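# Set the yellow sponge beside the blue foam block

## Task

Move the yellow sponge onto the desk holding the blue foam block and leave it just beside that block, separated by only a narrow gap. The foam blocks must stay at their original spots without being rotated, nothing extra may end up on the floor, and the cartons have to remain standing on their desks. The robot must not topple or finish leaning, or the task fails. The result must hold without the robot supporting anything at the end.

## Robot and tools

Robot: a Hello Robot Stretch 3 with a single arm. It has a two-wheeled base (0.33 m long, 0.34 m wide), a lift riding up a vertical mast, and a telescoping arm that reaches out to the robot's right side. The arm cannot move forward or back, so to shift the gripper along the robot's forward direction you drive the base. Turning in place pivots about the point between the drive wheels, 0.05 m behind the front edge. With arm retracted and wrist folded the sweep radius is 0.28 m; an unfolded, level wrist reaches beyond that.

Frames: the base frame sits on the floor between the drive wheels, x forward, y left, z up. hand_pose is reported in it, at the point where closed fingertips meet; with wrist joints at zero its x axis points up, y back toward the mast, z toward the rear. The odometry frame is the base frame as it was at the start. Headings run -3.142 to 3.142, positive to the left.

execute_actions: argument actions is a list holding one action (or empty, which just reports state and images). An action may contain base, joints, or both, plus optional contact_limits; the parts start together and may finish separately. base takes exactly one entry: translate_m, a relative drive in metres from the base's current spot, positive forward, -1 to 1; or rotate_rad, a relative in-place turn in radians, positive counter-clockwise seen from above, -3.2 to 3.2. No sideways motion. joints is a dictionary of absolute targets by name: lift_m 0 to 1.1 (arm height on mast); arm_m 0 to 0.52 (extension); wrist_yaw_rad -1.345 to 4.42 (0 along the arm, positive toward the front, 3.0 folded over the base); wrist_pitch_rad -1.57 to 0.451 (0 level, negative tips fingers down); wrist_roll_rad -2.911 to 2.911 (0 fingers side by side); gripper_m -0.089 to 0.179 (larger is wider; real fingertip gap is 0.007 m less when nearly shut, 0.025 m less when wide, zero below 0.007); head_pan_rad -3.953 to 1.73 (0 forward, positive left, -1.57 along the arm); head_tilt_rad -1.53 to 0.419 (negative looks down). Joints or base left out may still push toward an earlier target. contact_limits accepts only arm_m: a motor effort percentage (1 to 100) at which the arm motion halts; smaller is gentler, too small halts immediately, and it also caps holding force until the next action. cameras picks which images come back: head_camera, nav_camera, wrist_camera or all; omitted/null means all, [] means none. Unknown keys or out-of-range values reject the whole call. Any single action ends within 15 s. If a result reports a stop, the later motion calls in that same reply are skipped.

wait: seconds from 0 to 10; commands nothing, returns state and images. zoom_image: camera plus region [x0, y0, x1, y1] in pixels of that camera's most recent full image, top-left origin, at most 504 by 504. finished_scene: pass the scene number; it ends the scene irreversibly and reports success. Call it only once the goal holds on its own.

Results: joint_positions; base_status and joint_status (done, off_target meaning stopped short and possibly still pushing, contact_stop, time_out, torque_fault); on_its_own describes uncommanded parts, where "held at" is the held target rather than the actual position. motor_effort is percent of maximum, positive toward larger joint values, with the action's peak in brackets; readings carry sizeable fixed and random error. Positive wheel effort pushes forward. lidar_m: 12 sectors of 30 degrees starting straight ahead and going counter-clockwise (4th left, 7th behind, 10th right), a plane 0.17 m above the floor, range 0.15 to 12 m, "-" for nothing seen; it sees table legs not tops, misses clear objects and thin legs, and the robot's own parts may block sectors 5, 6, 9, 10. wrist_depth_mm and head_depth_mm are 7x7 grids of median depth (45-1000 mm and 280-4000 mm; head image arrives rotated sideways). base_odometry counts wheel rotation, so slip looks like travel; turned_by_wheels and turned_by_imu give turning since the last result; base_tilt in degrees, forward and right positive, with a fixed offset up to about 4 degrees. Camera calibration lines give K, distortion and T_world_to_cam in the base frame; arm-mounted camera poses get less accurate with extension.

Gripping: command gripper_m below the object's width to hold; to let go, go at least 0.02 above where the fingers made contact. Neither the reading nor done proves a grasp. Over-squeezing triggers a stall guard and the object may slip; resend a different value to squeeze again.

Hazards: arm and lift halt and go slack after a firm push; a slack lift can sag under load or be pushed up by closing fingers on a surface. Base, wrist and head push without stopping. Wrist servos overloaded for several seconds switch off for 10 s. Fold or unfold the wrist only with lift_m 0.32-0.95, wrist_pitch_rad -0.4, roll near 0; once folded, lift may drop to 0.25. With yaw below -0.4 keep pitch at -0.5 or lower. The base is fast (0.30 m/s, 1.9 rad/s) only with lift below 0.30, arm below 0.03 and yaw above 2.54; otherwise 0.10 m/s and 0.63 rad/s. Pushing on something rigid with the gripper higher than about 0.45 m, repeating a push after a contact_stop, driving while holding or pressing a fixed object, or snagging furniture (especially reversing) can tip the robot. If tilted, reverse the last motion in small steps, free the gripper, and lower lift_m to about 0.2. Avoid drops, slams and hard pushes, don't knock the foam blocks or cartons, and expect loose objects to be nudged occasionally. Time spent thinking lets the scene run while the last command is held.

Each tool is called after "Call:" in YAML: its name, and indented under it one key for each argument.

## Session

Call:
execute_actions:
  actions: []

Scene clock: 0.00 s.
base_odometry: x=+0.000 y=+0.000 heading=+0.000 (m, m, rad; odometry frame)
turned_by_wheels: +0.000 (rad since the last result)
turned_by_imu: +0.000 (rad since the last result)
base_tilt: forward=-1.4 right=-0.9 (deg)
lidar_m: 1.35 2.21 1.51 1.96 2.13 2.35 2.33 2.26 1.82 1.47 1.60 1.56
head_depth_mm: 1864 1871 1868 1904 1285 1911 1680 / 1882 1899 1902 1937 1314 1957 1834 / 1899 1935 1935 1972 1336 2003 2006 / 1956 1981 1994 1997 1349 2047 2023 / 1974 2009 2021 2036 1508 2075 2054 / 2013 2043 2059 2085 1704 2114 1849 / 2046 2074 2084 2111 2131 2169 2055
base_status: not commanded
joint_positions: lift_m=+0.495 arm_m=+0.000 wrist_yaw_rad=+2.898 wrist_pitch_rad=-0.541 wrist_roll_rad=-0.005 gripper_m=+0.037 head_pan_rad=-0.016 head_tilt_rad=-0.008
joint_status: not commanded
motor_effort: left_wheel=-1 right_wheel=+0 lift_m=+34 arm_m=-1 wrist_yaw_rad=+0 wrist_pitch_rad=+5 wrist_roll_rad=+0 gripper_m=+0 head_pan_rad=-1 head_tilt_rad=+1 (%)
hand_pose: x=+0.0287 y=+0.0565 z=+0.4806 quat_wxyz=(+0.270, +0.697, +0.106, +0.655) (m; base frame)
wrist_depth_mm: - - - - - - - / - - - - - - - / - - - - - - - / 960 928 914 904 886 867 842 / 828 803 808 785 751 729 717 / 703 700 - 655 638 642 643 / 624 599 - 599 586 574 569
pictures: head_camera (sideways: a quarter turn clockwise sets it upright), nav_camera (sideways: a quarter turn counterclockwise sets it upright), wrist_camera
Images, in order (width x height): head_camera 896x504, nav_camera 672x504, wrist_camera 644x364.

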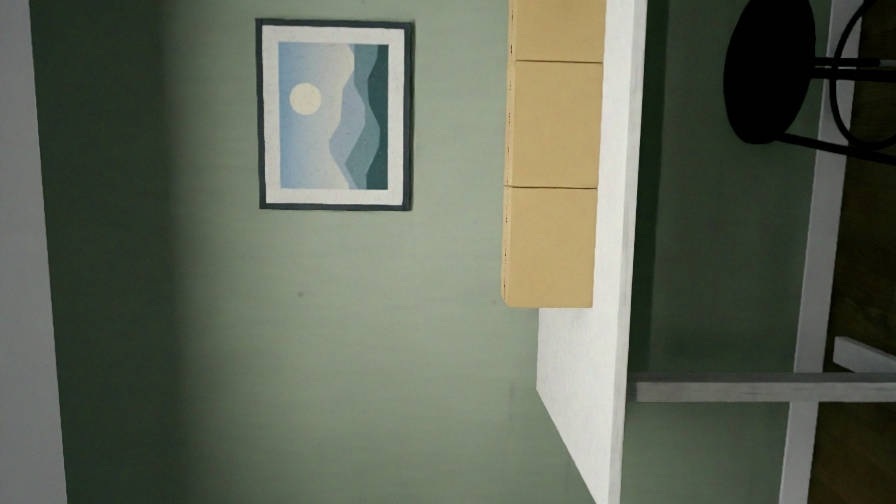

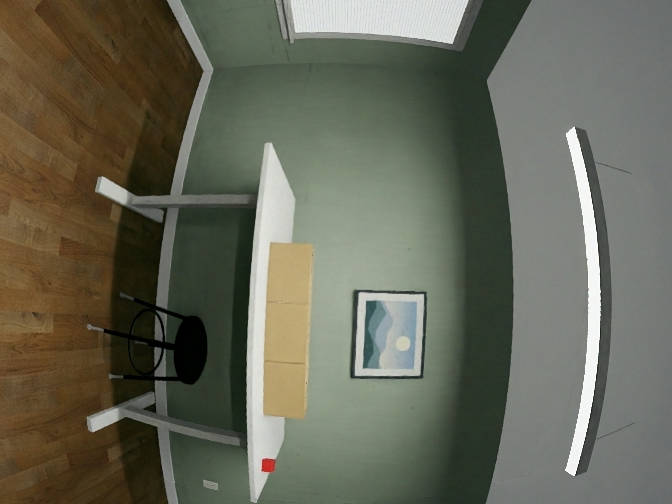

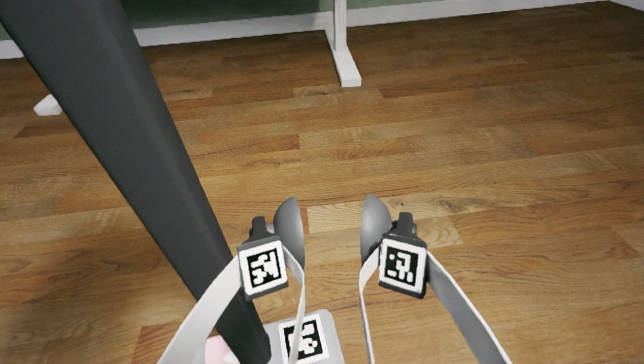

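Call:
execute_actions:
  actions:
    - {"joints":{"head_pan_rad":1.6,"head_tilt_rad":-0.2}}
  cameras: ["head_camera","nav_camera"]

Call:
execute_actions:
  actions:
    - {"joints":{"head_pan_rad":-1.5,"head_tilt_rad":-0.2}}
  cameras: ["head_camera","nav_camera"]

Call:
execute_actions:
  actions:
    - {"joints":{"head_pan_rad":-3.1,"head_tilt_rad":-0.2}}
  cameras: ["head_camera","nav_camera"]

Scene clock: 1.47 s.
base_odometry: x=+0.000 y=+0.000 heading=+0.000 (m, m, rad; odometry frame)
turned_by_wheels: +0.000 (rad since the last result)
turned_by_imu: +0.000 (rad since the last result)
base_tilt: forward=-1.3 right=-1.0 (deg)
lidar_m: 1.35 2.22 1.51 1.97 2.13 2.35 2.34 2.26 1.82 1.47 1.60 1.55
head_depth_mm: 1661 1723 1795 1871 1314 1898 1576 / 1696 1759 1834 1912 1271 2052 1619 / 1721 1784 1858 1928 1312 2114 1625 / 1760 1837 1914 1985 1337 2106 1613 / 1781 1878 1964 2024 1387 2116 1621 / 1836 1918 1978 2068 1416 2105 1621 / 1873 1940 2032 2114 1451 1938 1602
base_status: not commanded
joint_positions: lift_m=+0.495 arm_m=+0.000 wrist_yaw_rad=+2.898 wrist_pitch_rad=-0.541 wrist_roll_rad=-0.005 gripper_m=+0.037 head_pan_rad=+1.593 head_tilt_rad=-0.197
joint_status: all done
motor_effort: left_wheel=-2(1) right_wheel=+0(0) lift_m=+35(34) arm_m=+0(0) wrist_yaw_rad=+0(1) wrist_pitch_rad=+5(5) wrist_roll_rad=+1(0) gripper_m=+0(0) head_pan_rad=+4(47) head_tilt_rad=-1(14) (%)
hand_pose: x=+0.0287 y=+0.0565 z=+0.4806 quat_wxyz=(+0.270, +0.697, +0.106, +0.655) (m; base frame)
wrist_depth_mm: - - - - - - - / - - - - - - - / - - - - - - - / 997 925 953 902 882 871 850 / 806 783 809 768 757 746 717 / 696 691 - 673 643 645 630 / 622 606 - 598 583 571 570
pictures: head_camera (sideways: a quarter turn clockwise sets it upright), nav_camera (sideways: a quarter turn counterclockwise sets it upright)
camera_calibration (this result's frames):
head_camera: T_world_to_cam=[[-0.00685003, -0.245636, -0.969338, 1.28486], [-0.998287, -0.0546437, 0.0209017, -0.015479], [-0.0581024, 0.967821, -0.244841, 0.277102], [0, 0, 0, 1]] pos_world=[0.00944917, 0.0465781, 1.31364]
nav_camera: T_world_to_cam=[[-0.0276712, 0.216115, 0.975976, -1.23253], [0.998026, 0.0610461, 0.0147786, 0.0280777], [-0.0563857, 0.974458, -0.217378, 0.240273], [0, 0, 0, 1]] pos_world=[-0.0485799, 0.0305188, 1.25474]
Images, in order (width x height): head_camera 896x504, nav_camera 672x504.

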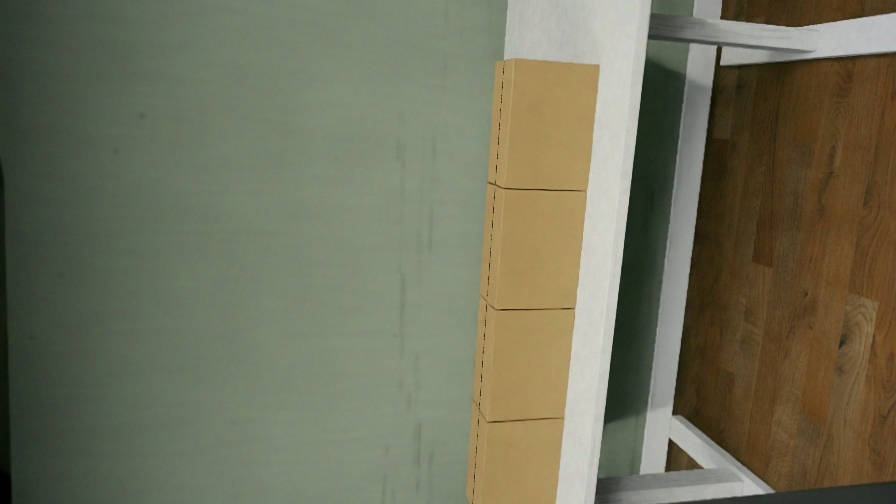

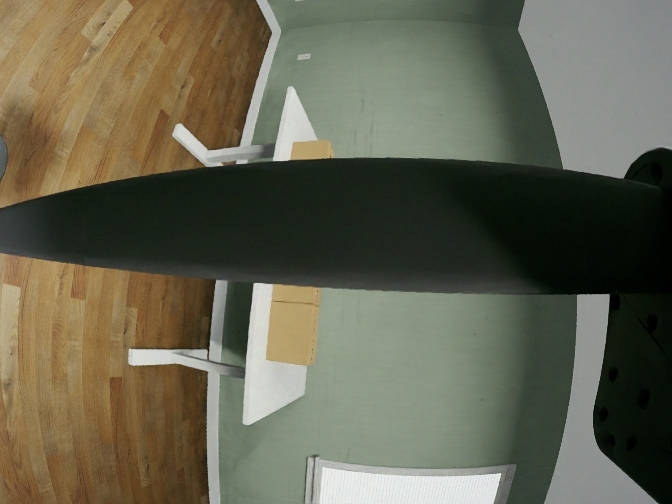

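Scene clock: 3.53 s.
base_odometry: x=+0.000 y=+0.000 heading=+0.000 (m, m, rad; odometry frame)
turned_by_wheels: +0.000 (rad since the last result)
turned_by_imu: +0.000 (rad since the last result)
base_tilt: forward=-1.4 right=-0.8 (deg)
lidar_m: 1.34 2.21 1.51 1.96 2.14 2.35 2.33 2.26 1.81 1.47 1.60 1.55
head_depth_mm: 1458 1511 1570 1616 1684 1802 1589 / 1486 1554 1606 1682 1718 1823 1603 / 1535 1593 1656 1734 1764 1867 1627 / 1566 1641 1709 1805 1822 1906 1612 / 1547 1592 1643 1711 1802 1854 1614 / 1712 1794 1863 1973 2059 2102 1596 / 1763 1829 1927 2036 2133 2117 1611
base_status: not commanded
joint_positions: lift_m=+0.495 arm_m=+0.000 wrist_yaw_rad=+2.898 wrist_pitch_rad=-0.541 wrist_roll_rad=-0.005 gripper_m=+0.037 head_pan_rad=-1.493 head_tilt_rad=-0.197
joint_status: all done
motor_effort: left_wheel=+0(1) right_wheel=+0(0) lift_m=+35(34) arm_m=+0(1) wrist_yaw_rad=+0(1) wrist_pitch_rad=+5(5) wrist_roll_rad=+1(0) gripper_m=+1(1) head_pan_rad=-5(48) head_tilt_rad=-1(1) (%)
hand_pose: x=+0.0287 y=+0.0565 z=+0.4806 quat_wxyz=(+0.270, +0.697, +0.106, +0.655) (m; base frame)
wrist_depth_mm: - - - - - - - / - - - - - - - / - - - - - - - / 960 930 943 909 873 872 842 / 834 791 822 766 782 748 730 / 702 689 - 665 642 646 647 / 625 614 - 582 585 568 564
pictures: head_camera (sideways: a quarter turn clockwise sets it upright), nav_camera (sideways: a quarter turn counterclockwise sets it upright)
camera_calibration (this result's frames):
head_camera: T_world_to_cam=[[-0.00693858, 0.245788, -0.969299, 1.28481], [0.993656, 0.1105, 0.0209069, -0.0276367], [0.112246, -0.963005, -0.244996, 0.276264], [0, 0, 0, 1]] pos_world=[0.00536658, -0.0466944, 1.31363]
nav_camera: T_world_to_cam=[[0.0397512, -0.21438, 0.975941, -1.2329], [-0.993036, -0.116883, 0.0147724, 0.0402313], [0.110904, -0.969732, -0.217533, 0.239455], [0, 0, 0, 1]] pos_world=[0.0624037, -0.027399, 1.25473]
Images, in order (width x height): head_camera 896x504, nav_camera 672x504.

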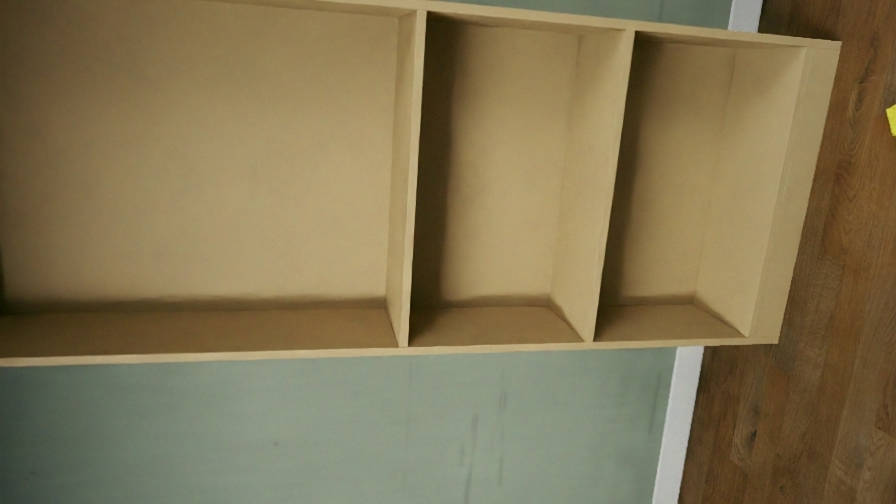

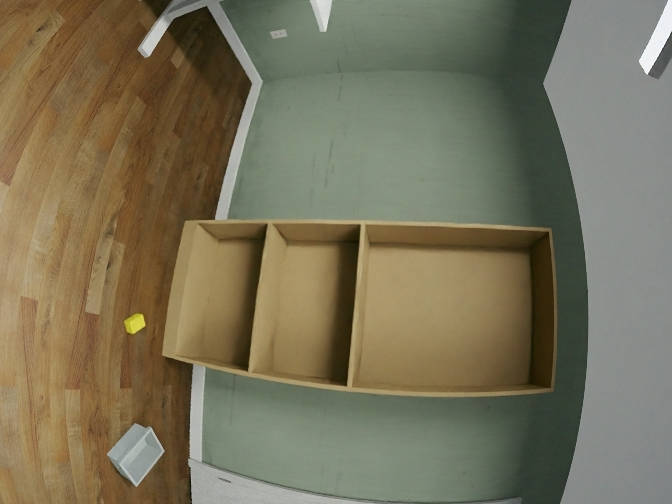

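Scene clock: 4.90 s.
base_odometry: x=+0.000 y=+0.000 heading=+0.000 (m, m, rad; odometry frame)
turned_by_wheels: +0.000 (rad since the last result)
turned_by_imu: +0.000 (rad since the last result)
base_tilt: forward=-1.3 right=-1.0 (deg)
lidar_m: 1.35 2.21 1.51 1.97 2.13 2.35 2.33 2.26 1.81 1.47 1.61 1.56
head_depth_mm: 2325 2408 2451 2602 2689 2105 1623 / 2375 2463 2517 2669 2759 2116 1608 / 2420 2517 2584 2723 2782 2122 1613 / 2435 2548 2675 2432 2685 2119 1615 / 2546 2619 2747 2906 2963 2125 1616 / 2595 2669 2837 2956 3040 2102 1608 / 2665 2753 2915 3027 3030 2123 1624
base_status: not commanded
joint_positions: lift_m=+0.495 arm_m=+0.000 wrist_yaw_rad=+2.898 wrist_pitch_rad=-0.541 wrist_roll_rad=-0.005 gripper_m=+0.037 head_pan_rad=-3.093 head_tilt_rad=-0.197
joint_status: all done
motor_effort: left_wheel=-1(1) right_wheel=+0(0) lift_m=+34(34) arm_m=+0(0) wrist_yaw_rad=+1(1) wrist_pitch_rad=+5(5) wrist_roll_rad=+0(0) gripper_m=+1(1) head_pan_rad=-5(49) head_tilt_rad=-1(1) (%)
hand_pose: x=+0.0287 y=+0.0565 z=+0.4806 quat_wxyz=(+0.270, +0.697, +0.106, +0.655) (m; base frame)
wrist_depth_mm: - - - - - - - / - - - - - - - / - - - - - - - / 956 931 952 908 882 882 844 / 838 791 809 771 761 727 720 / 712 690 - 660 644 657 624 / 623 612 - 588 580 566 557
pictures: head_camera (sideways: a quarter turn clockwise sets it upright), nav_camera (sideways: a quarter turn counterclockwise sets it upright)
camera_calibration (this result's frames):
head_camera: T_world_to_cam=[[0.245918, -0.000240283, -0.969291, 1.28326], [0.0814355, -0.996459, 0.020908, -0.0220735], [-0.965864, -0.0840763, -0.245028, 0.282883], [0, 0, 0, 1]] pos_world=[-0.0405535, 0.00209667, 1.31363]
nav_camera: T_world_to_cam=[[-0.215481, -0.0334755, 0.975934, -1.23133], [-0.0878354, 0.996025, 0.0147711, 0.0347113], [-0.97255, -0.0825387, -0.217565, 0.246107], [0, 0, 0, 1]] pos_world=[-0.0229299, -0.0554795, 1.25473]
Images, in order (width x height): head_camera 896x504, nav_camera 672x504.

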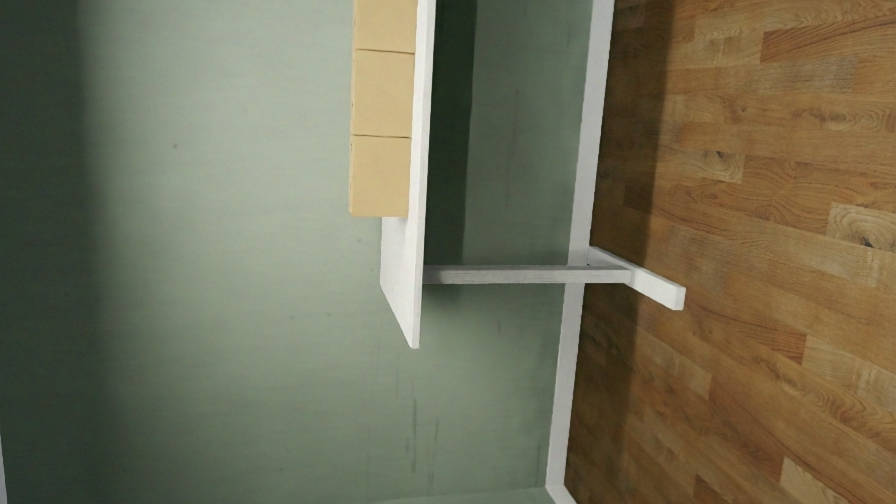

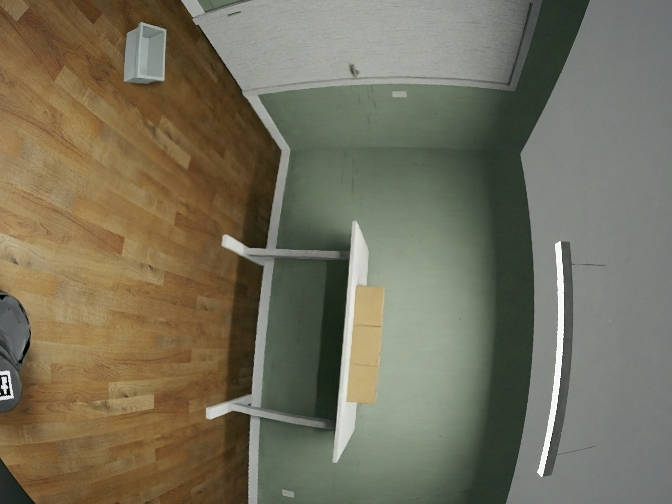

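Call:
execute_actions:
  actions:
    - {"joints":{"head_pan_rad":-1.75,"head_tilt_rad":-0.75,"lift_m":0.28,"wrist_pitch_rad":-0.4}}
  cameras: ["head_camera"]

Scene clock: 7.80 s.
base_odometry: x=+0.000 y=+0.000 heading=+0.000 (m, m, rad; odometry frame)
turned_by_wheels: +0.000 (rad since the last result)
turned_by_imu: +0.000 (rad since the last result)
base_tilt: forward=-1.4 right=-0.9 (deg)
lidar_m: 1.35 2.21 1.51 1.96 2.13 2.35 2.32 2.26 1.82 1.47 1.60 1.56
head_depth_mm: 1564 1793 2039 1756 1502 1306 1140 / 1560 1760 2049 1825 1509 1294 1139 / 1488 1705 1976 1813 1518 1297 1144 / 1492 1639 1932 1827 1526 1305 1143 / 1478 1636 1927 1837 1513 1305 1141 / 1491 1629 1929 1819 1524 1305 1149 / 1485 1644 1863 1832 1523 1305 1145
base_status: not commanded
joint_positions: lift_m=+0.280 arm_m=+0.000 wrist_yaw_rad=+2.898 wrist_pitch_rad=-0.422 wrist_roll_rad=-0.005 gripper_m=+0.037 head_pan_rad=-1.757 head_tilt_rad=-0.740
joint_status: all done
motor_effort: left_wheel=-1(1) right_wheel=+0(0) lift_m=+23(30) arm_m=-1(0) wrist_yaw_rad=-1(1) wrist_pitch_rad=+8(8) wrist_roll_rad=+0(0) gripper_m=+1(1) head_pan_rad=+3(48) head_tilt_rad=-4(24) (%)
hand_pose: x=+0.0327 y=+0.0728 z=+0.2922 quat_wxyz=(+0.231, +0.702, +0.064, +0.670) (m; base frame)
wrist_depth_mm: - - - - - - - / - - - - - - - / - - 951 914 880 844 812 / 746 - 715 721 691 663 647 / 626 584 604 580 569 554 540 / 506 504 - 492 457 464 455 / 453 - - - 410 398 398
pictures: head_camera (sideways: a quarter turn clockwise sets it upright)
camera_calibration (this result's frames):
head_camera: T_world_to_cam=[[0.143779, 0.696508, -0.702997, 0.936593], [0.985132, -0.168239, 0.0347964, -0.0456472], [-0.0940351, -0.697547, -0.710341, 0.883005], [0, 0, 0, 1]] pos_world=[-0.00666031, -0.0440858, 1.28725]
Images, in order (width x height): head_camera 896x504.

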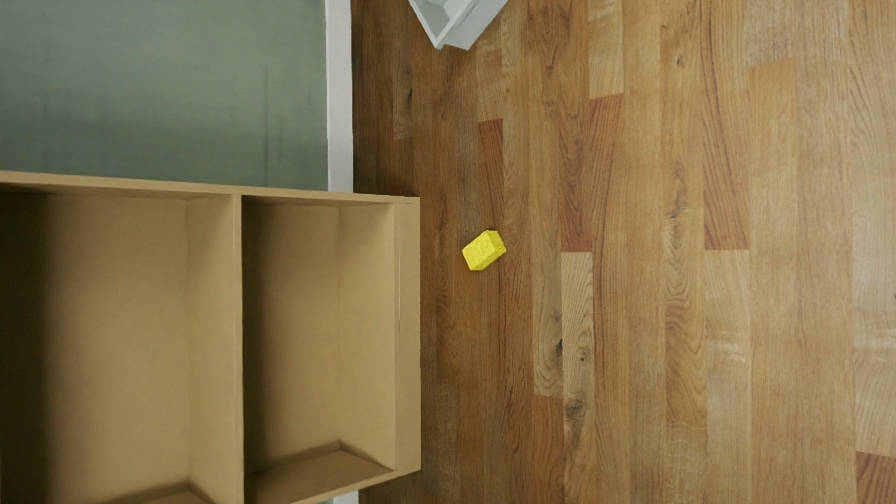

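Call:
zoom_image:
  camera: "head_camera"
  region: [444, 210, 524, 290]

Region (444, 210, 524, 290) of head_camera's 896x504 image, scaled by 6.300, with more detail than that image has.

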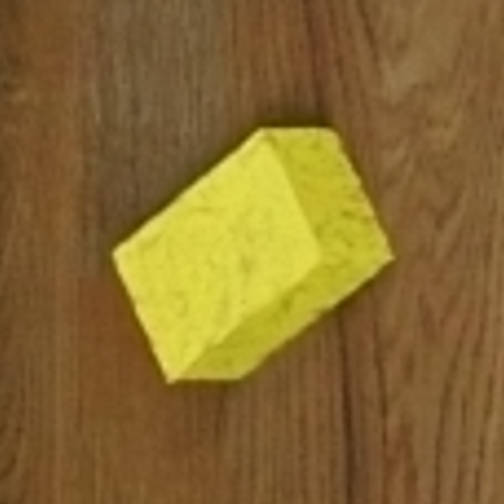

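Call:
execute_actions:
  actions:
    - {"base":{"rotate_rad":1.0}}
  cameras: []

Call:
execute_actions:
  actions:
    - {"base":{"translate_m":-0.62}}
  cameras: []

Call:
execute_actions:
  actions:
    - {"base":{"rotate_rad":-0.7},"joints":{"lift_m":0.33,"head_pan_rad":-1.57,"head_tilt_rad":-1.0}}
  cameras: []

Call:
execute_actions:
  actions:
    - {"joints":{"wrist_yaw_rad":0,"arm_m":0.2,"gripper_m":0.15}}
  cameras: []

Call:
execute_actions:
  actions:
    - {"joints":{"wrist_pitch_rad":-0.9,"arm_m":0.28,"lift_m":0.22}}
  cameras: ["head_camera","wrist_camera"]

Scene clock: 10.27 s.
base_odometry: x=+0.000 y=+0.000 heading=+1.000 (m, m, rad; odometry frame)
turned_by_wheels: +1.000 (rad since the last result)
turned_by_imu: +0.985 (rad since the last result)
base_tilt: forward=-1.3 right=-1.0 (deg)
lidar_m: 1.51 1.51 1.80 2.35 2.33 2.34 1.83 1.47 1.61 1.70 1.35 1.64
head_depth_mm: 1954 2164 2231 1809 1514 1290 1134 / 2204 2439 2238 1814 1519 1304 1142 / 2254 2574 2264 1817 1516 1303 1141 / 2116 2427 2288 1802 1526 1304 1144 / 1926 2256 2180 1825 1523 1306 1142 / 1395 1966 2178 1820 1528 1305 1139 / 1209 1962 2133 1818 1520 1309 1138
base_status: done
joint_positions: lift_m=+0.280 arm_m=+0.000 wrist_yaw_rad=+2.898 wrist_pitch_rad=-0.422 wrist_roll_rad=-0.005 gripper_m=+0.037 head_pan_rad=-1.757 head_tilt_rad=-0.741
joint_status: not commanded
motor_effort: left_wheel=-3(13) right_wheel=+2(6) lift_m=+24(23) arm_m=+0(1) wrist_yaw_rad=+0(1) wrist_pitch_rad=+8(8) wrist_roll_rad=+0(0) gripper_m=+1(0) head_pan_rad=+3(3) head_tilt_rad=-3(4) (%)
hand_pose: x=+0.0327 y=+0.0728 z=+0.2922 quat_wxyz=(+0.231, +0.702, +0.064, +0.670) (m; base frame)
wrist_depth_mm: - - - - - - - / - - - - - - - / - - 948 905 873 843 828 / 772 - 730 709 681 669 656 / 617 581 601 569 565 542 533 / 510 504 - 495 464 468 456 / 452 - - - 407 402 397
pictures: none
No camera images: the call's "cameras" was empty. Leave "cameras" out to get every camera's image.

Scene clock: 13.97 s.
base_odometry: x=-0.335 y=-0.522 heading=+1.000 (m, m, rad; odometry frame)
turned_by_wheels: +0.000 (rad since the last result)
turned_by_imu: -0.003 (rad since the last result)
base_tilt: forward=-1.3 right=-0.8 (deg)
lidar_m: 2.11 2.19 2.20 2.31 2.48 1.62 1.26 0.91 1.25 1.91 1.66 2.13
head_depth_mm: 1121 1316 1333 1623 1469 1277 1132 / 1486 1350 1507 1681 1524 1307 1129 / 1676 1909 2120 1819 1512 1296 1142 / 1948 2228 2262 1826 1519 1302 1142 / 2189 2509 2269 1824 1513 1309 1148 / 2127 2414 2283 1831 1532 1304 1140 / 1996 2237 2262 1821 1522 1309 1147
base_status: done
joint_positions: lift_m=+0.280 arm_m=+0.000 wrist_yaw_rad=+2.898 wrist_pitch_rad=-0.421 wrist_roll_rad=-0.005 gripper_m=+0.037 head_pan_rad=-1.757 head_tilt_rad=-0.741
joint_status: not commanded
motor_effort: left_wheel=-2(14) right_wheel=+2(4) lift_m=+23(24) arm_m=-1(1) wrist_yaw_rad=+0(0) wrist_pitch_rad=+8(8) wrist_roll_rad=+0(1) gripper_m=+0(1) head_pan_rad=+3(2) head_tilt_rad=-3(4) (%)
hand_pose: x=+0.0327 y=+0.0729 z=+0.2924 quat_wxyz=(+0.231, +0.702, +0.063, +0.670) (m; base frame)
wrist_depth_mm: - - - - - - - / - - - - - - - / - - 950 893 872 851 833 / 753 - 725 693 691 679 649 / 609 578 608 578 570 548 538 / 500 501 - 491 455 466 456 / 450 - - - 411 400 406
pictures: none
No camera images: the call's "cameras" was empty. Leave "cameras" out to get every camera's image.

Scene clock: 15.73 s.
base_odometry: x=-0.335 y=-0.522 heading=+0.300 (m, m, rad; odometry frame)
turned_by_wheels: -0.700 (rad since the last result)
turned_by_imu: -0.691 (rad since the last result)
base_tilt: forward=-1.4 right=-1.0 (deg)
lidar_m: 1.66 2.71 2.11 2.19 2.63 1.98 1.93 1.33 0.91 1.19 1.28 1.78
head_depth_mm: 1049 1079 1560 1478 1318 1194 1097 / 1125 1105 1492 1453 1324 1214 - / 1161 1133 1563 1468 1329 1238 - / 1199 1493 1584 1492 1329 1232 1113 / 1231 1605 1614 1486 1328 1206 1099 / 1234 1466 1635 1484 1333 1203 1094 / 1243 1855 1698 1494 1337 1206 1100
base_status: done
joint_positions: lift_m=+0.330 arm_m=+0.000 wrist_yaw_rad=+2.898 wrist_pitch_rad=-0.421 wrist_roll_rad=-0.005 gripper_m=+0.037 head_pan_rad=-1.577 head_tilt_rad=-0.988
joint_status: all done
motor_effort: left_wheel=+2(12) right_wheel=-1(6) lift_m=+45(45) arm_m=-1(1) wrist_yaw_rad=-1(1) wrist_pitch_rad=+8(7) wrist_roll_rad=+0(0) gripper_m=+1(2) head_pan_rad=+4(22) head_tilt_rad=-4(18) (%)
hand_pose: x=+0.0327 y=+0.0729 z=+0.3417 quat_wxyz=(+0.231, +0.702, +0.063, +0.670) (m; base frame)
wrist_depth_mm: - - - - - - - / - - - - - - - / - - - - - 997 918 / 842 - 814 789 766 742 731 / 682 654 680 653 638 610 602 / 578 556 - 543 519 518 509 / 494 498 - 465 457 450 443
pictures: none
No camera images: the call's "cameras" was empty. Leave "cameras" out to get every camera's image.

Scene clock: 18.43 s.
base_odometry: x=-0.335 y=-0.522 heading=+0.300 (m, m, rad; odometry frame)
turned_by_wheels: +0.000 (rad since the last result)
turned_by_imu: +0.000 (rad since the last result)
base_tilt: forward=-1.5 right=-0.9 (deg)
lidar_m: 1.65 2.71 2.11 2.19 2.63 1.99 1.93 1.33 0.91 1.19 1.28 1.78
head_depth_mm: 1048 1081 1568 1473 1322 1191 1095 / 1125 1108 1482 1451 1337 1199 - / 1167 1138 1545 1477 - 1204 - / 1200 1492 1580 1489 1323 1193 1115 / 1231 1608 1625 1494 1324 1204 1095 / 1236 1474 1637 1493 1331 1210 1102 / 1247 1885 1694 1500 1332 1209 1101
base_status: not commanded
joint_positions: lift_m=+0.330 arm_m=+0.200 wrist_yaw_rad=+0.002 wrist_pitch_rad=-0.421 wrist_roll_rad=-0.005 gripper_m=+0.150 head_pan_rad=-1.577 head_tilt_rad=-0.988
joint_status: all done
motor_effort: left_wheel=+2(2) right_wheel=-1(1) lift_m=+44(45) arm_m=+3(5) wrist_yaw_rad=-3(3) wrist_pitch_rad=+8(8) wrist_roll_rad=+0(0) gripper_m=+1(84) head_pan_rad=+3(3) head_tilt_rad=-5(4) (%)
hand_pose: x=-0.0211 y=-0.5687 z=+0.3417 quat_wxyz=(+0.694, +0.149, -0.689, -0.147) (m; base frame)
wrist_depth_mm: - 774 850 757 674 621 607 / - 851 947 858 730 663 644 / - - 830 803 753 728 708 / 862 835 763 687 614 708 715 / 687 684 661 627 606 629 616 / 576 - 546 541 531 510 517 / 498 483 472 444 453 451 448
pictures: none
No camera images: the call's "cameras" was empty. Leave "cameras" out to get every camera's image.

Scene clock: 20.27 s.
base_odometry: x=-0.335 y=-0.522 heading=+0.300 (m, m, rad; odometry frame)
turned_by_wheels: +0.000 (rad since the last result)
turned_by_imu: +0.000 (rad since the last result)
base_tilt: forward=-1.3 right=-1.0 (deg)
lidar_m: 1.65 2.70 2.11 2.20 2.64 1.98 1.92 1.33 0.91 1.19 1.28 1.77
head_depth_mm: 1049 1086 1573 1481 1319 1189 1097 / 1123 1107 1488 1460 1327 1199 - / 1165 1136 1542 1473 1286 1213 - / 1201 1505 1569 1489 1312 1197 1113 / 1225 1602 1603 1485 1334 1206 1094 / 1236 1466 1645 1489 1334 1199 1099 / 1242 1878 1696 1495 1337 1198 1103
base_status: not commanded
joint_positions: lift_m=+0.220 arm_m=+0.280 wrist_yaw_rad=+0.001 wrist_pitch_rad=-0.906 wrist_roll_rad=-0.005 gripper_m=+0.150 head_pan_rad=-1.577 head_tilt_rad=-0.988
joint_status: all done
motor_effort: left_wheel=+1(1) right_wheel=-1(1) lift_m=+23(39) arm_m=+3(3) wrist_yaw_rad=-2(2) wrist_pitch_rad=+2(7) wrist_roll_rad=+0(0) gripper_m=+1(0) head_pan_rad=+3(4) head_tilt_rad=-4(4) (%)
hand_pose: x=-0.0215 y=-0.5636 z=+0.1425 quat_wxyz=(+0.637, +0.311, -0.634, -0.309) (m; base frame)
wrist_depth_mm: 472 462 454 446 429 416 416 / 423 417 413 405 394 386 379 / 384 378 375 316 357 353 348 / 354 349 340 296 332 328 321 / 329 325 315 312 306 306 298 / 303 - 291 290 284 279 277 / 285 280 273 270 266 263 262
pictures: head_camera (sideways: a quarter turn clockwise sets it upright), wrist_camera
camera_calibration (this result's frames):
head_camera: T_world_to_cam=[[0.0175908, 0.861581, -0.507315, 0.68241], [0.999278, 0.00194309, 0.0379493, -0.0498264], [0.0336822, -0.507616, -0.860925, 1.07802], [0, 0, 0, 1]] pos_world=[0.00147637, -0.0406378, 1.27618]
wrist_camera: T_world_to_cam=[[-0.99911, 0.0108324, -0.0407593, -0.00140144], [0.0273763, 0.901741, -0.431409, 0.595349], [0.0320811, -0.432141, -0.901235, 0.0493851], [0, 0, 0, 1]] pos_world=[-0.019283, -0.515494, 0.301289]
Images, in order (width x height): head_camera 896x504, wrist_camera 644x364.

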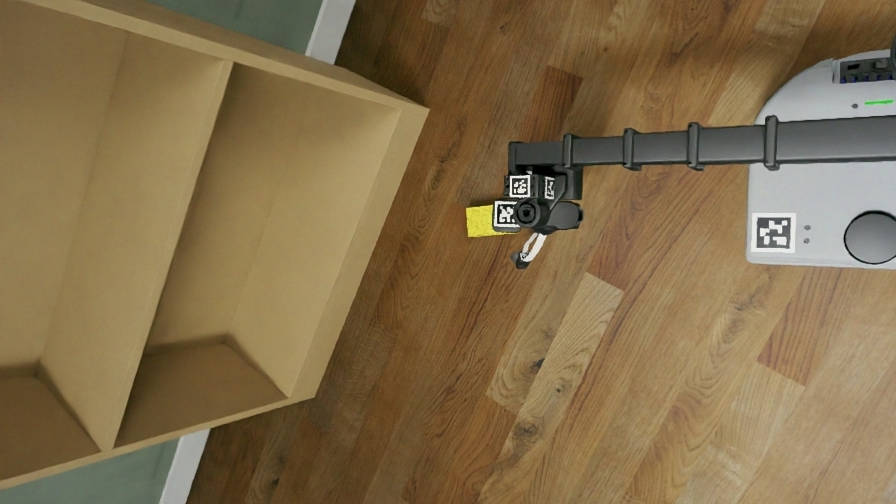

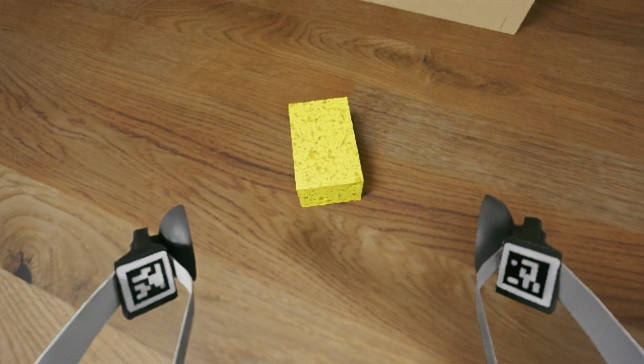

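Call:
execute_actions:
  actions:
    - {"joints":{"arm_m":0.395,"lift_m":0.108,"wrist_yaw_rad":0.07}}
  cameras: ["wrist_camera"]

Scene clock: 22.47 s.
base_odometry: x=-0.335 y=-0.522 heading=+0.300 (m, m, rad; odometry frame)
turned_by_wheels: +0.000 (rad since the last result)
turned_by_imu: +0.000 (rad since the last result)
base_tilt: forward=-1.4 right=-0.8 (deg)
lidar_m: 1.65 2.71 2.11 2.19 2.63 1.98 1.92 1.33 0.91 1.19 1.28 1.77
head_depth_mm: 1040 1079 1558 1481 1314 1187 1100 / 1121 1105 1489 1446 1332 1195 - / 1163 1136 1552 1498 1314 1205 - / 1204 1486 1582 1495 1323 1203 1106 / 1229 1612 1619 1501 1333 1200 1094 / 1235 1477 1633 1486 1331 1207 1098 / 1241 1879 1686 1491 1332 1198 1099
base_status: not commanded
joint_positions: lift_m=+0.108 arm_m=+0.395 wrist_yaw_rad=+0.069 wrist_pitch_rad=-0.907 wrist_roll_rad=-0.005 gripper_m=+0.150 head_pan_rad=-1.577 head_tilt_rad=-0.988
joint_status: all done
motor_effort: left_wheel=+1(1) right_wheel=-1(2) lift_m=+23(24) arm_m=+3(4) wrist_yaw_rad=+1(2) wrist_pitch_rad=+3(3) wrist_roll_rad=+0(0) gripper_m=+1(1) head_pan_rad=+3(4) head_tilt_rad=-4(5) (%)
hand_pose: x=-0.0121 y=-0.6781 z=+0.0304 quat_wxyz=(+0.647, +0.332, -0.623, -0.287) (m; base frame)
wrist_depth_mm: 296 289 286 277 271 266 258 / 267 263 255 253 246 241 238 / 242 237 233 176 224 220 217 / 219 219 214 160 203 205 200 / 203 204 198 148 185 191 186 / 189 - 183 137 141 175 174 / 179 174 171 167 166 164 164
pictures: wrist_camera
camera_calibration (this result's frames):
wrist_camera: T_world_to_cam=[[-0.997553, -0.0568096, -0.04075, -0.0411878], [-0.0337667, 0.901867, -0.430691, 0.649312], [0.0612185, -0.428261, -0.901579, -0.0984486], [0, 0, 0, 1]] pos_world=[-0.013135, -0.630095, 0.189216]
Images, in order (width x height): wrist_camera 644x364.

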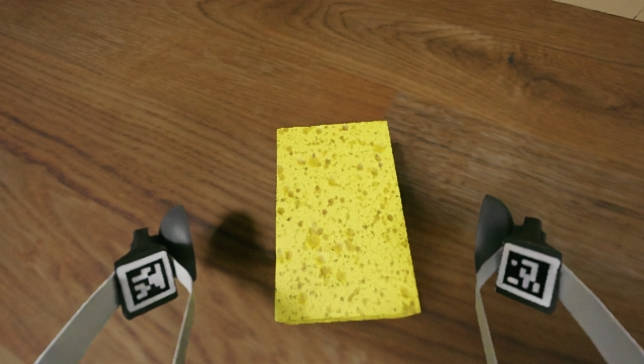

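Call:
execute_actions:
  actions:
    - {"joints":{"gripper_m":0.025}}
  cameras: ["wrist_camera"]

Call:
execute_actions:
  actions:
    - {"joints":{"lift_m":0.36,"arm_m":0.0,"wrist_pitch_rad":-0.4,"head_pan_rad":-0.6,"head_tilt_rad":-0.2}}

Scene clock: 24.23 s.
base_odometry: x=-0.335 y=-0.522 heading=+0.300 (m, m, rad; odometry frame)
turned_by_wheels: +0.000 (rad since the last result)
turned_by_imu: +0.000 (rad since the last result)
base_tilt: forward=-1.4 right=-0.9 (deg)
lidar_m: 1.66 2.70 2.11 2.18 2.63 1.98 1.92 1.33 0.91 1.19 1.28 1.78
head_depth_mm: 1045 1078 1566 1473 1317 1202 1094 / 1124 1102 1490 1445 1323 1187 - / 1163 1144 1555 1502 1315 1202 - / 1197 1491 1594 1481 1326 1201 1102 / 1236 1593 1624 1473 1324 1202 1096 / 1239 1470 1637 1485 1327 1205 1095 / 1240 1850 1692 1502 1332 1207 1104
base_status: not commanded
joint_positions: lift_m=+0.108 arm_m=+0.395 wrist_yaw_rad=+0.069 wrist_pitch_rad=-0.907 wrist_roll_rad=-0.005 gripper_m=+0.026 head_pan_rad=-1.577 head_tilt_rad=-0.988
joint_status: all done
motor_effort: left_wheel=+1(1) right_wheel=-1(2) lift_m=+24(23) arm_m=+3(3) wrist_yaw_rad=+1(2) wrist_pitch_rad=+3(3) wrist_roll_rad=+0(0) gripper_m=-13(86) head_pan_rad=+4(3) head_tilt_rad=-4(4) (%)
hand_pose: x=-0.0121 y=-0.6781 z=+0.0304 quat_wxyz=(+0.647, +0.332, -0.623, -0.287) (m; base frame)
wrist_depth_mm: 297 291 285 280 270 265 258 / 267 261 256 251 247 242 237 / 241 239 233 172 223 221 217 / 222 217 214 158 203 205 200 / 204 201 199 147 147 189 187 / 189 187 179 136 136 176 173 / 176 174 171 167 166 165 163
pictures: wrist_camera
camera_calibration (this result's frames):
wrist_camera: T_world_to_cam=[[-0.997553, -0.0568103, -0.04075, -0.0411881], [-0.0337673, 0.901867, -0.430691, 0.649312], [0.0612188, -0.428261, -0.901579, -0.0984485], [0, 0, 0, 1]] pos_world=[-0.0131349, -0.630095, 0.189216]
Images, in order (width x height): wrist_camera 644x364.

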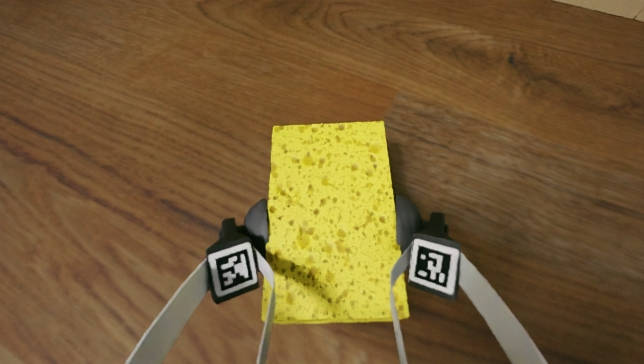

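Scene clock: 28.33 s.
base_odometry: x=-0.335 y=-0.522 heading=+0.300 (m, m, rad; odometry frame)
turned_by_wheels: +0.000 (rad since the last result)
turned_by_imu: -0.001 (rad since the last result)
base_tilt: forward=-1.4 right=-0.9 (deg)
lidar_m: 1.65 2.70 2.11 2.19 2.63 1.99 1.92 1.33 0.91 1.19 1.28 1.78
head_depth_mm: 2117 2236 2313 2431 2540 2066 1596 / 2078 2171 2287 2431 2527 2087 1599 / 2051 2145 2264 2389 2502 2064 1599 / 2020 2105 2234 2316 2441 2066 1593 / 2011 2085 2214 1886 2397 1995 1590 / 1973 2057 2133 2142 2353 1991 1592 / 1938 2024 2109 1586 1998 1989 1599
base_status: not commanded
joint_positions: lift_m=+0.360 arm_m=+0.000 wrist_yaw_rad=+0.070 wrist_pitch_rad=-0.423 wrist_roll_rad=-0.005 gripper_m=+0.026 head_pan_rad=-0.607 head_tilt_rad=-0.211
joint_status: all done
motor_effort: left_wheel=+1(2) right_wheel=-1(1) lift_m=+46(47) arm_m=-4(4) wrist_yaw_rad=+0(1) wrist_pitch_rad=+8(9) wrist_roll_rad=+0(0) gripper_m=-13(13) head_pan_rad=+3(46) head_tilt_rad=+4(29) (%)
hand_pose: x=-0.0060 y=-0.3686 z=+0.3713 quat_wxyz=(+0.698, +0.173, -0.684, -0.124) (m; base frame)
wrist_depth_mm: - - - 991 845 780 732 / - - - - 926 845 785 / - - - 172 847 927 833 / 897 883 866 158 754 804 778 / 726 711 708 146 147 651 639 / 608 600 546 136 136 554 548 / 519 509 501 483 486 481 474
pictures: head_camera (sideways: a quarter turn clockwise sets it upright), nav_camera (sideways: a quarter turn counterclockwise sets it upright), wrist_camera
camera_calibration (this result's frames):
head_camera: T_world_to_cam=[[-0.205586, 0.157711, -0.965848, 1.28151], [0.543441, 0.839176, 0.0213524, -0.02547], [0.813883, -0.520492, -0.258229, 0.289209], [0, 0, 0, 1]] pos_world=[0.0419211, -0.0302044, 1.31297]
nav_camera: T_world_to_cam=[[0.202106, -0.112482, 0.972883, -1.22989], [-0.537705, -0.843013, 0.0142358, 0.0381526], [0.818551, -0.526001, -0.23086, 0.252484], [0, 0, 0, 1]] pos_world=[0.0624113, 0.02663, 1.25429]
wrist_camera: T_world_to_cam=[[-0.996063, -0.0783402, -0.0414863, -0.0112828], [-0.0136492, 0.597948, -0.801419, 0.542976], [0.0875899, -0.797697, -0.596663, 0.0918264], [0, 0, 0, 1]] pos_world=[-0.0118703, -0.252306, 0.489472]
Images, in order (width x height): head_camera 896x504, nav_camera 672x504, wrist_camera 644x364.

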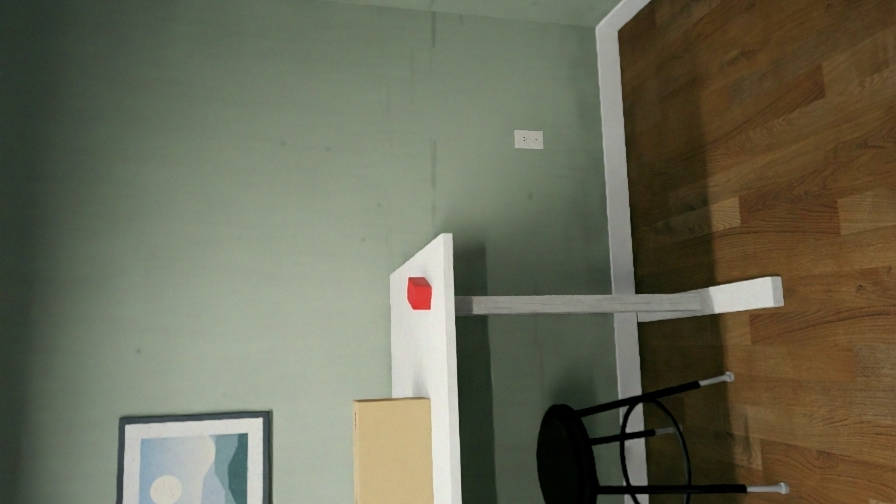

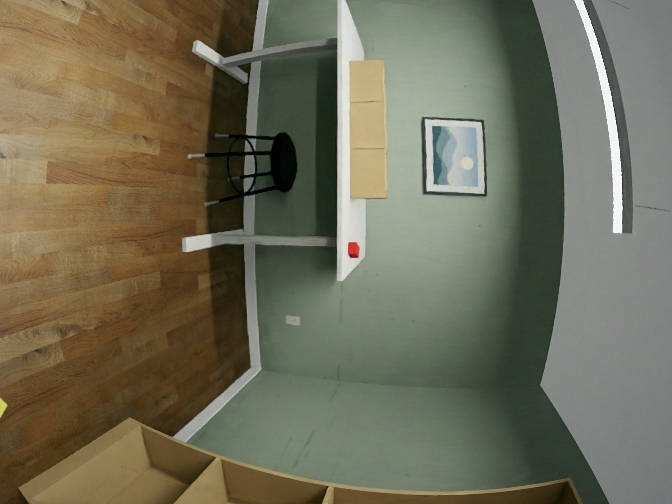

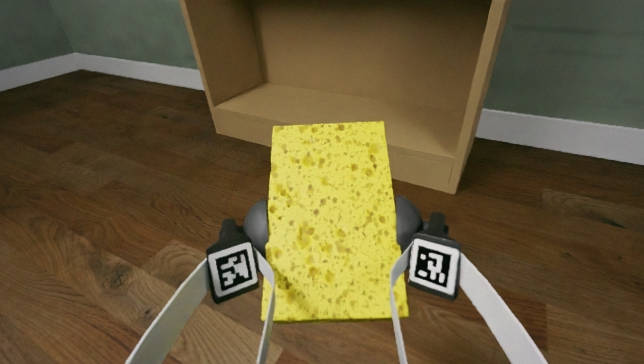

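Call:
execute_actions:
  actions:
    - {"base":{"rotate_rad":1.82},"joints":{"wrist_yaw_rad":2.7,"lift_m":0.33,"head_pan_rad":0,"head_tilt_rad":-0.4}}
  cameras: []

Call:
execute_actions:
  actions:
    - {"joints":{"lift_m":0.285}}
  cameras: ["wrist_camera"]

Call:
execute_actions:
  actions:
    - {"base":{"translate_m":1.0}}
  cameras: ["nav_camera","head_camera"]

Scene clock: 32.57 s.
base_odometry: x=-0.335 y=-0.522 heading=+2.120 (m, m, rad; odometry frame)
turned_by_wheels: +1.820 (rad since the last result)
turned_by_imu: +1.799 (rad since the last result)
base_tilt: forward=-1.5 right=-0.9 (deg)
lidar_m: 2.75 2.31 1.98 1.52 1.25 0.91 1.28 2.09 1.84 2.13 2.11 2.19
head_depth_mm: 2258 2394 2460 2670 2160 1656 1358 / 2405 2594 2758 2919 2175 1665 1357 / 2616 2744 3015 3023 2155 1665 1356 / 2808 3001 3249 3093 2153 1668 1360 / 2887 3095 3319 3057 2172 1674 1361 / 2608 2803 2936 3008 2146 1657 1352 / 2394 2519 2206 2664 2157 1667 1361
base_status: done
joint_positions: lift_m=+0.330 arm_m=+0.000 wrist_yaw_rad=+2.698 wrist_pitch_rad=-0.422 wrist_roll_rad=-0.005 gripper_m=+0.026 head_pan_rad=-0.007 head_tilt_rad=-0.395
joint_status: all done
motor_effort: left_wheel=-4(9) right_wheel=+2(6) lift_m=+23(41) arm_m=-3(3) wrist_yaw_rad=+1(3) wrist_pitch_rad=+8(8) wrist_roll_rad=+0(0) gripper_m=-12(13) head_pan_rad=+3(43) head_tilt_rad=-2(14) (%)
hand_pose: x=+0.0748 y=+0.0569 z=+0.3421 quat_wxyz=(+0.297, +0.705, -0.007, +0.644) (m; base frame)
wrist_depth_mm: - - - - - - - / - - - - - - - / - - - 172 953 962 923 / 775 731 818 157 730 746 741 / - 669 659 146 146 611 603 / - 570 - 136 137 527 519 / 489 - - 458 457 454 445
pictures: none
No camera images: the call's "cameras" was empty. Leave "cameras" out to get every camera's image.

Scene clock: 33.80 s.
base_odometry: x=-0.335 y=-0.522 heading=+2.120 (m, m, rad; odometry frame)
turned_by_wheels: +0.000 (rad since the last result)
turned_by_imu: +0.000 (rad since the last result)
base_tilt: forward=-1.3 right=-0.9 (deg)
lidar_m: 2.77 2.32 1.98 1.52 1.25 0.91 1.28 2.09 1.84 2.13 2.11 2.18
head_depth_mm: 2239 2392 2487 2701 2169 1669 1349 / 2412 2601 2740 2853 2165 1669 1355 / 2616 2794 2988 3065 2149 1658 1360 / 2798 3026 3312 3043 2161 1658 1353 / 2854 3103 3311 3057 2152 1677 1356 / 2610 2762 2942 2958 2150 1676 1354 / 2388 2523 2231 2688 2156 1667 1358
base_status: not commanded
joint_positions: lift_m=+0.285 arm_m=+0.000 wrist_yaw_rad=+2.698 wrist_pitch_rad=-0.422 wrist_roll_rad=-0.005 gripper_m=+0.026 head_pan_rad=-0.007 head_tilt_rad=-0.395
joint_status: all done
motor_effort: left_wheel=-3(4) right_wheel=+2(2) lift_m=+23(23) arm_m=-3(3) wrist_yaw_rad=+1(1) wrist_pitch_rad=+8(8) wrist_roll_rad=+0(0) gripper_m=-14(13) head_pan_rad=+3(3) head_tilt_rad=-2(2) (%)
hand_pose: x=+0.0748 y=+0.0569 z=+0.2971 quat_wxyz=(+0.297, +0.705, -0.007, +0.644) (m; base frame)
wrist_depth_mm: - - - - - - - / - - - - - - - / 777 866 936 172 876 866 833 / 649 693 727 158 656 673 651 / - 614 597 145 147 559 541 / - 526 - 136 137 473 458 / 445 - - 407 412 410 401
pictures: wrist_camera
camera_calibration (this result's frames):
wrist_camera: T_world_to_cam=[[0.906333, -0.420525, -0.0414735, -0.0234064], [-0.281375, -0.527366, -0.801694, 0.314337], [0.315261, 0.738271, -0.596294, 0.275445], [0, 0, 0, 1]] pos_world=[0.0228237, -0.0474255, 0.415278]
Images, in order (width x height): wrist_camera 644x364.

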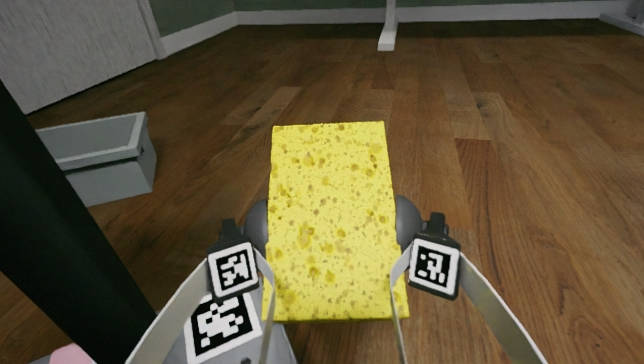

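Scene clock: 38.90 s.
base_odometry: x=-0.857 y=+0.331 heading=+2.120 (m, m, rad; odometry frame)
turned_by_wheels: +0.000 (rad since the last result)
turned_by_imu: +0.003 (rad since the last result)
base_tilt: forward=-1.4 right=-1.0 (deg)
lidar_m: 1.92 1.43 1.83 1.58 2.01 1.83 1.84 2.61 2.45 1.69 1.76 1.29
head_depth_mm: 1557 1658 1742 1891 1997 1654 1359 / 1664 1760 1905 2047 2099 1658 1355 / 1803 1927 2068 2251 2139 1673 1360 / 1948 2083 2287 2481 2145 1667 1355 / 2066 2232 2414 2580 2167 1671 1357 / 1924 2045 2186 2337 2161 1669 1357 / 1774 1873 1998 2110 2129 1680 1351
base_status: done
joint_positions: lift_m=+0.285 arm_m=+0.000 wrist_yaw_rad=+2.699 wrist_pitch_rad=-0.422 wrist_roll_rad=-0.005 gripper_m=+0.026 head_pan_rad=-0.007 head_tilt_rad=-0.396
joint_status: not commanded
motor_effort: left_wheel=-4(10) right_wheel=+2(7) lift_m=+24(23) arm_m=-4(3) wrist_yaw_rad=+2(1) wrist_pitch_rad=+8(8) wrist_roll_rad=+0(0) gripper_m=-14(13) head_pan_rad=+4(3) head_tilt_rad=-1(2) (%)
hand_pose: x=+0.0747 y=+0.0569 z=+0.2971 quat_wxyz=(+0.297, +0.705, -0.006, +0.644) (m; base frame)
wrist_depth_mm: - - - - - - - / - - - - - - - / - - 938 172 882 860 836 / 813 744 727 158 663 674 664 / - 604 597 146 147 552 540 / - 522 - 136 136 470 463 / 447 - - 409 416 409 400
pictures: head_camera (sideways: a quarter turn clockwise sets it upright), nav_camera (sideways: a quarter turn counterclockwise sets it upright)
camera_calibration (this result's frames):
head_camera: T_world_to_cam=[[-0.431903, 0.0152479, -0.901791, 1.19928], [-0.0209827, 0.999417, 0.026948, -0.029306], [0.901676, 0.0305609, -0.431331, 0.513949], [0, 0, 0, 1]] pos_world=[0.0539404, -0.00470422, 1.30397]
nav_camera: T_world_to_cam=[[0.405269, 0.0200995, 0.913976, -1.15421], [0.0343091, -0.999388, 0.00676472, 0.0443923], [0.913553, 0.0286161, -0.405711, 0.479465], [0, 0, 0, 1]] pos_world=[0.028227, 0.0538438, 1.24915]
Images, in order (width x height): head_camera 896x504, nav_camera 672x504.

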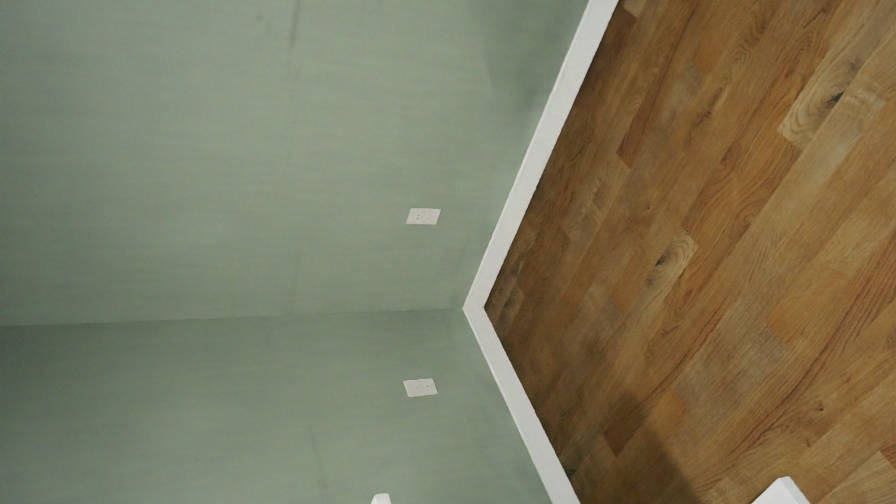

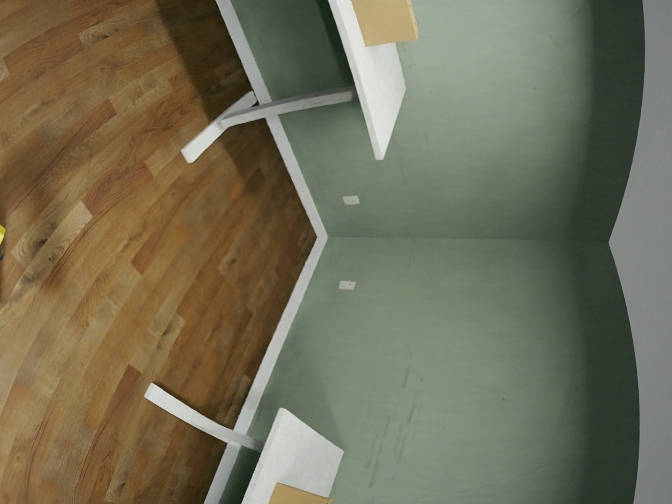

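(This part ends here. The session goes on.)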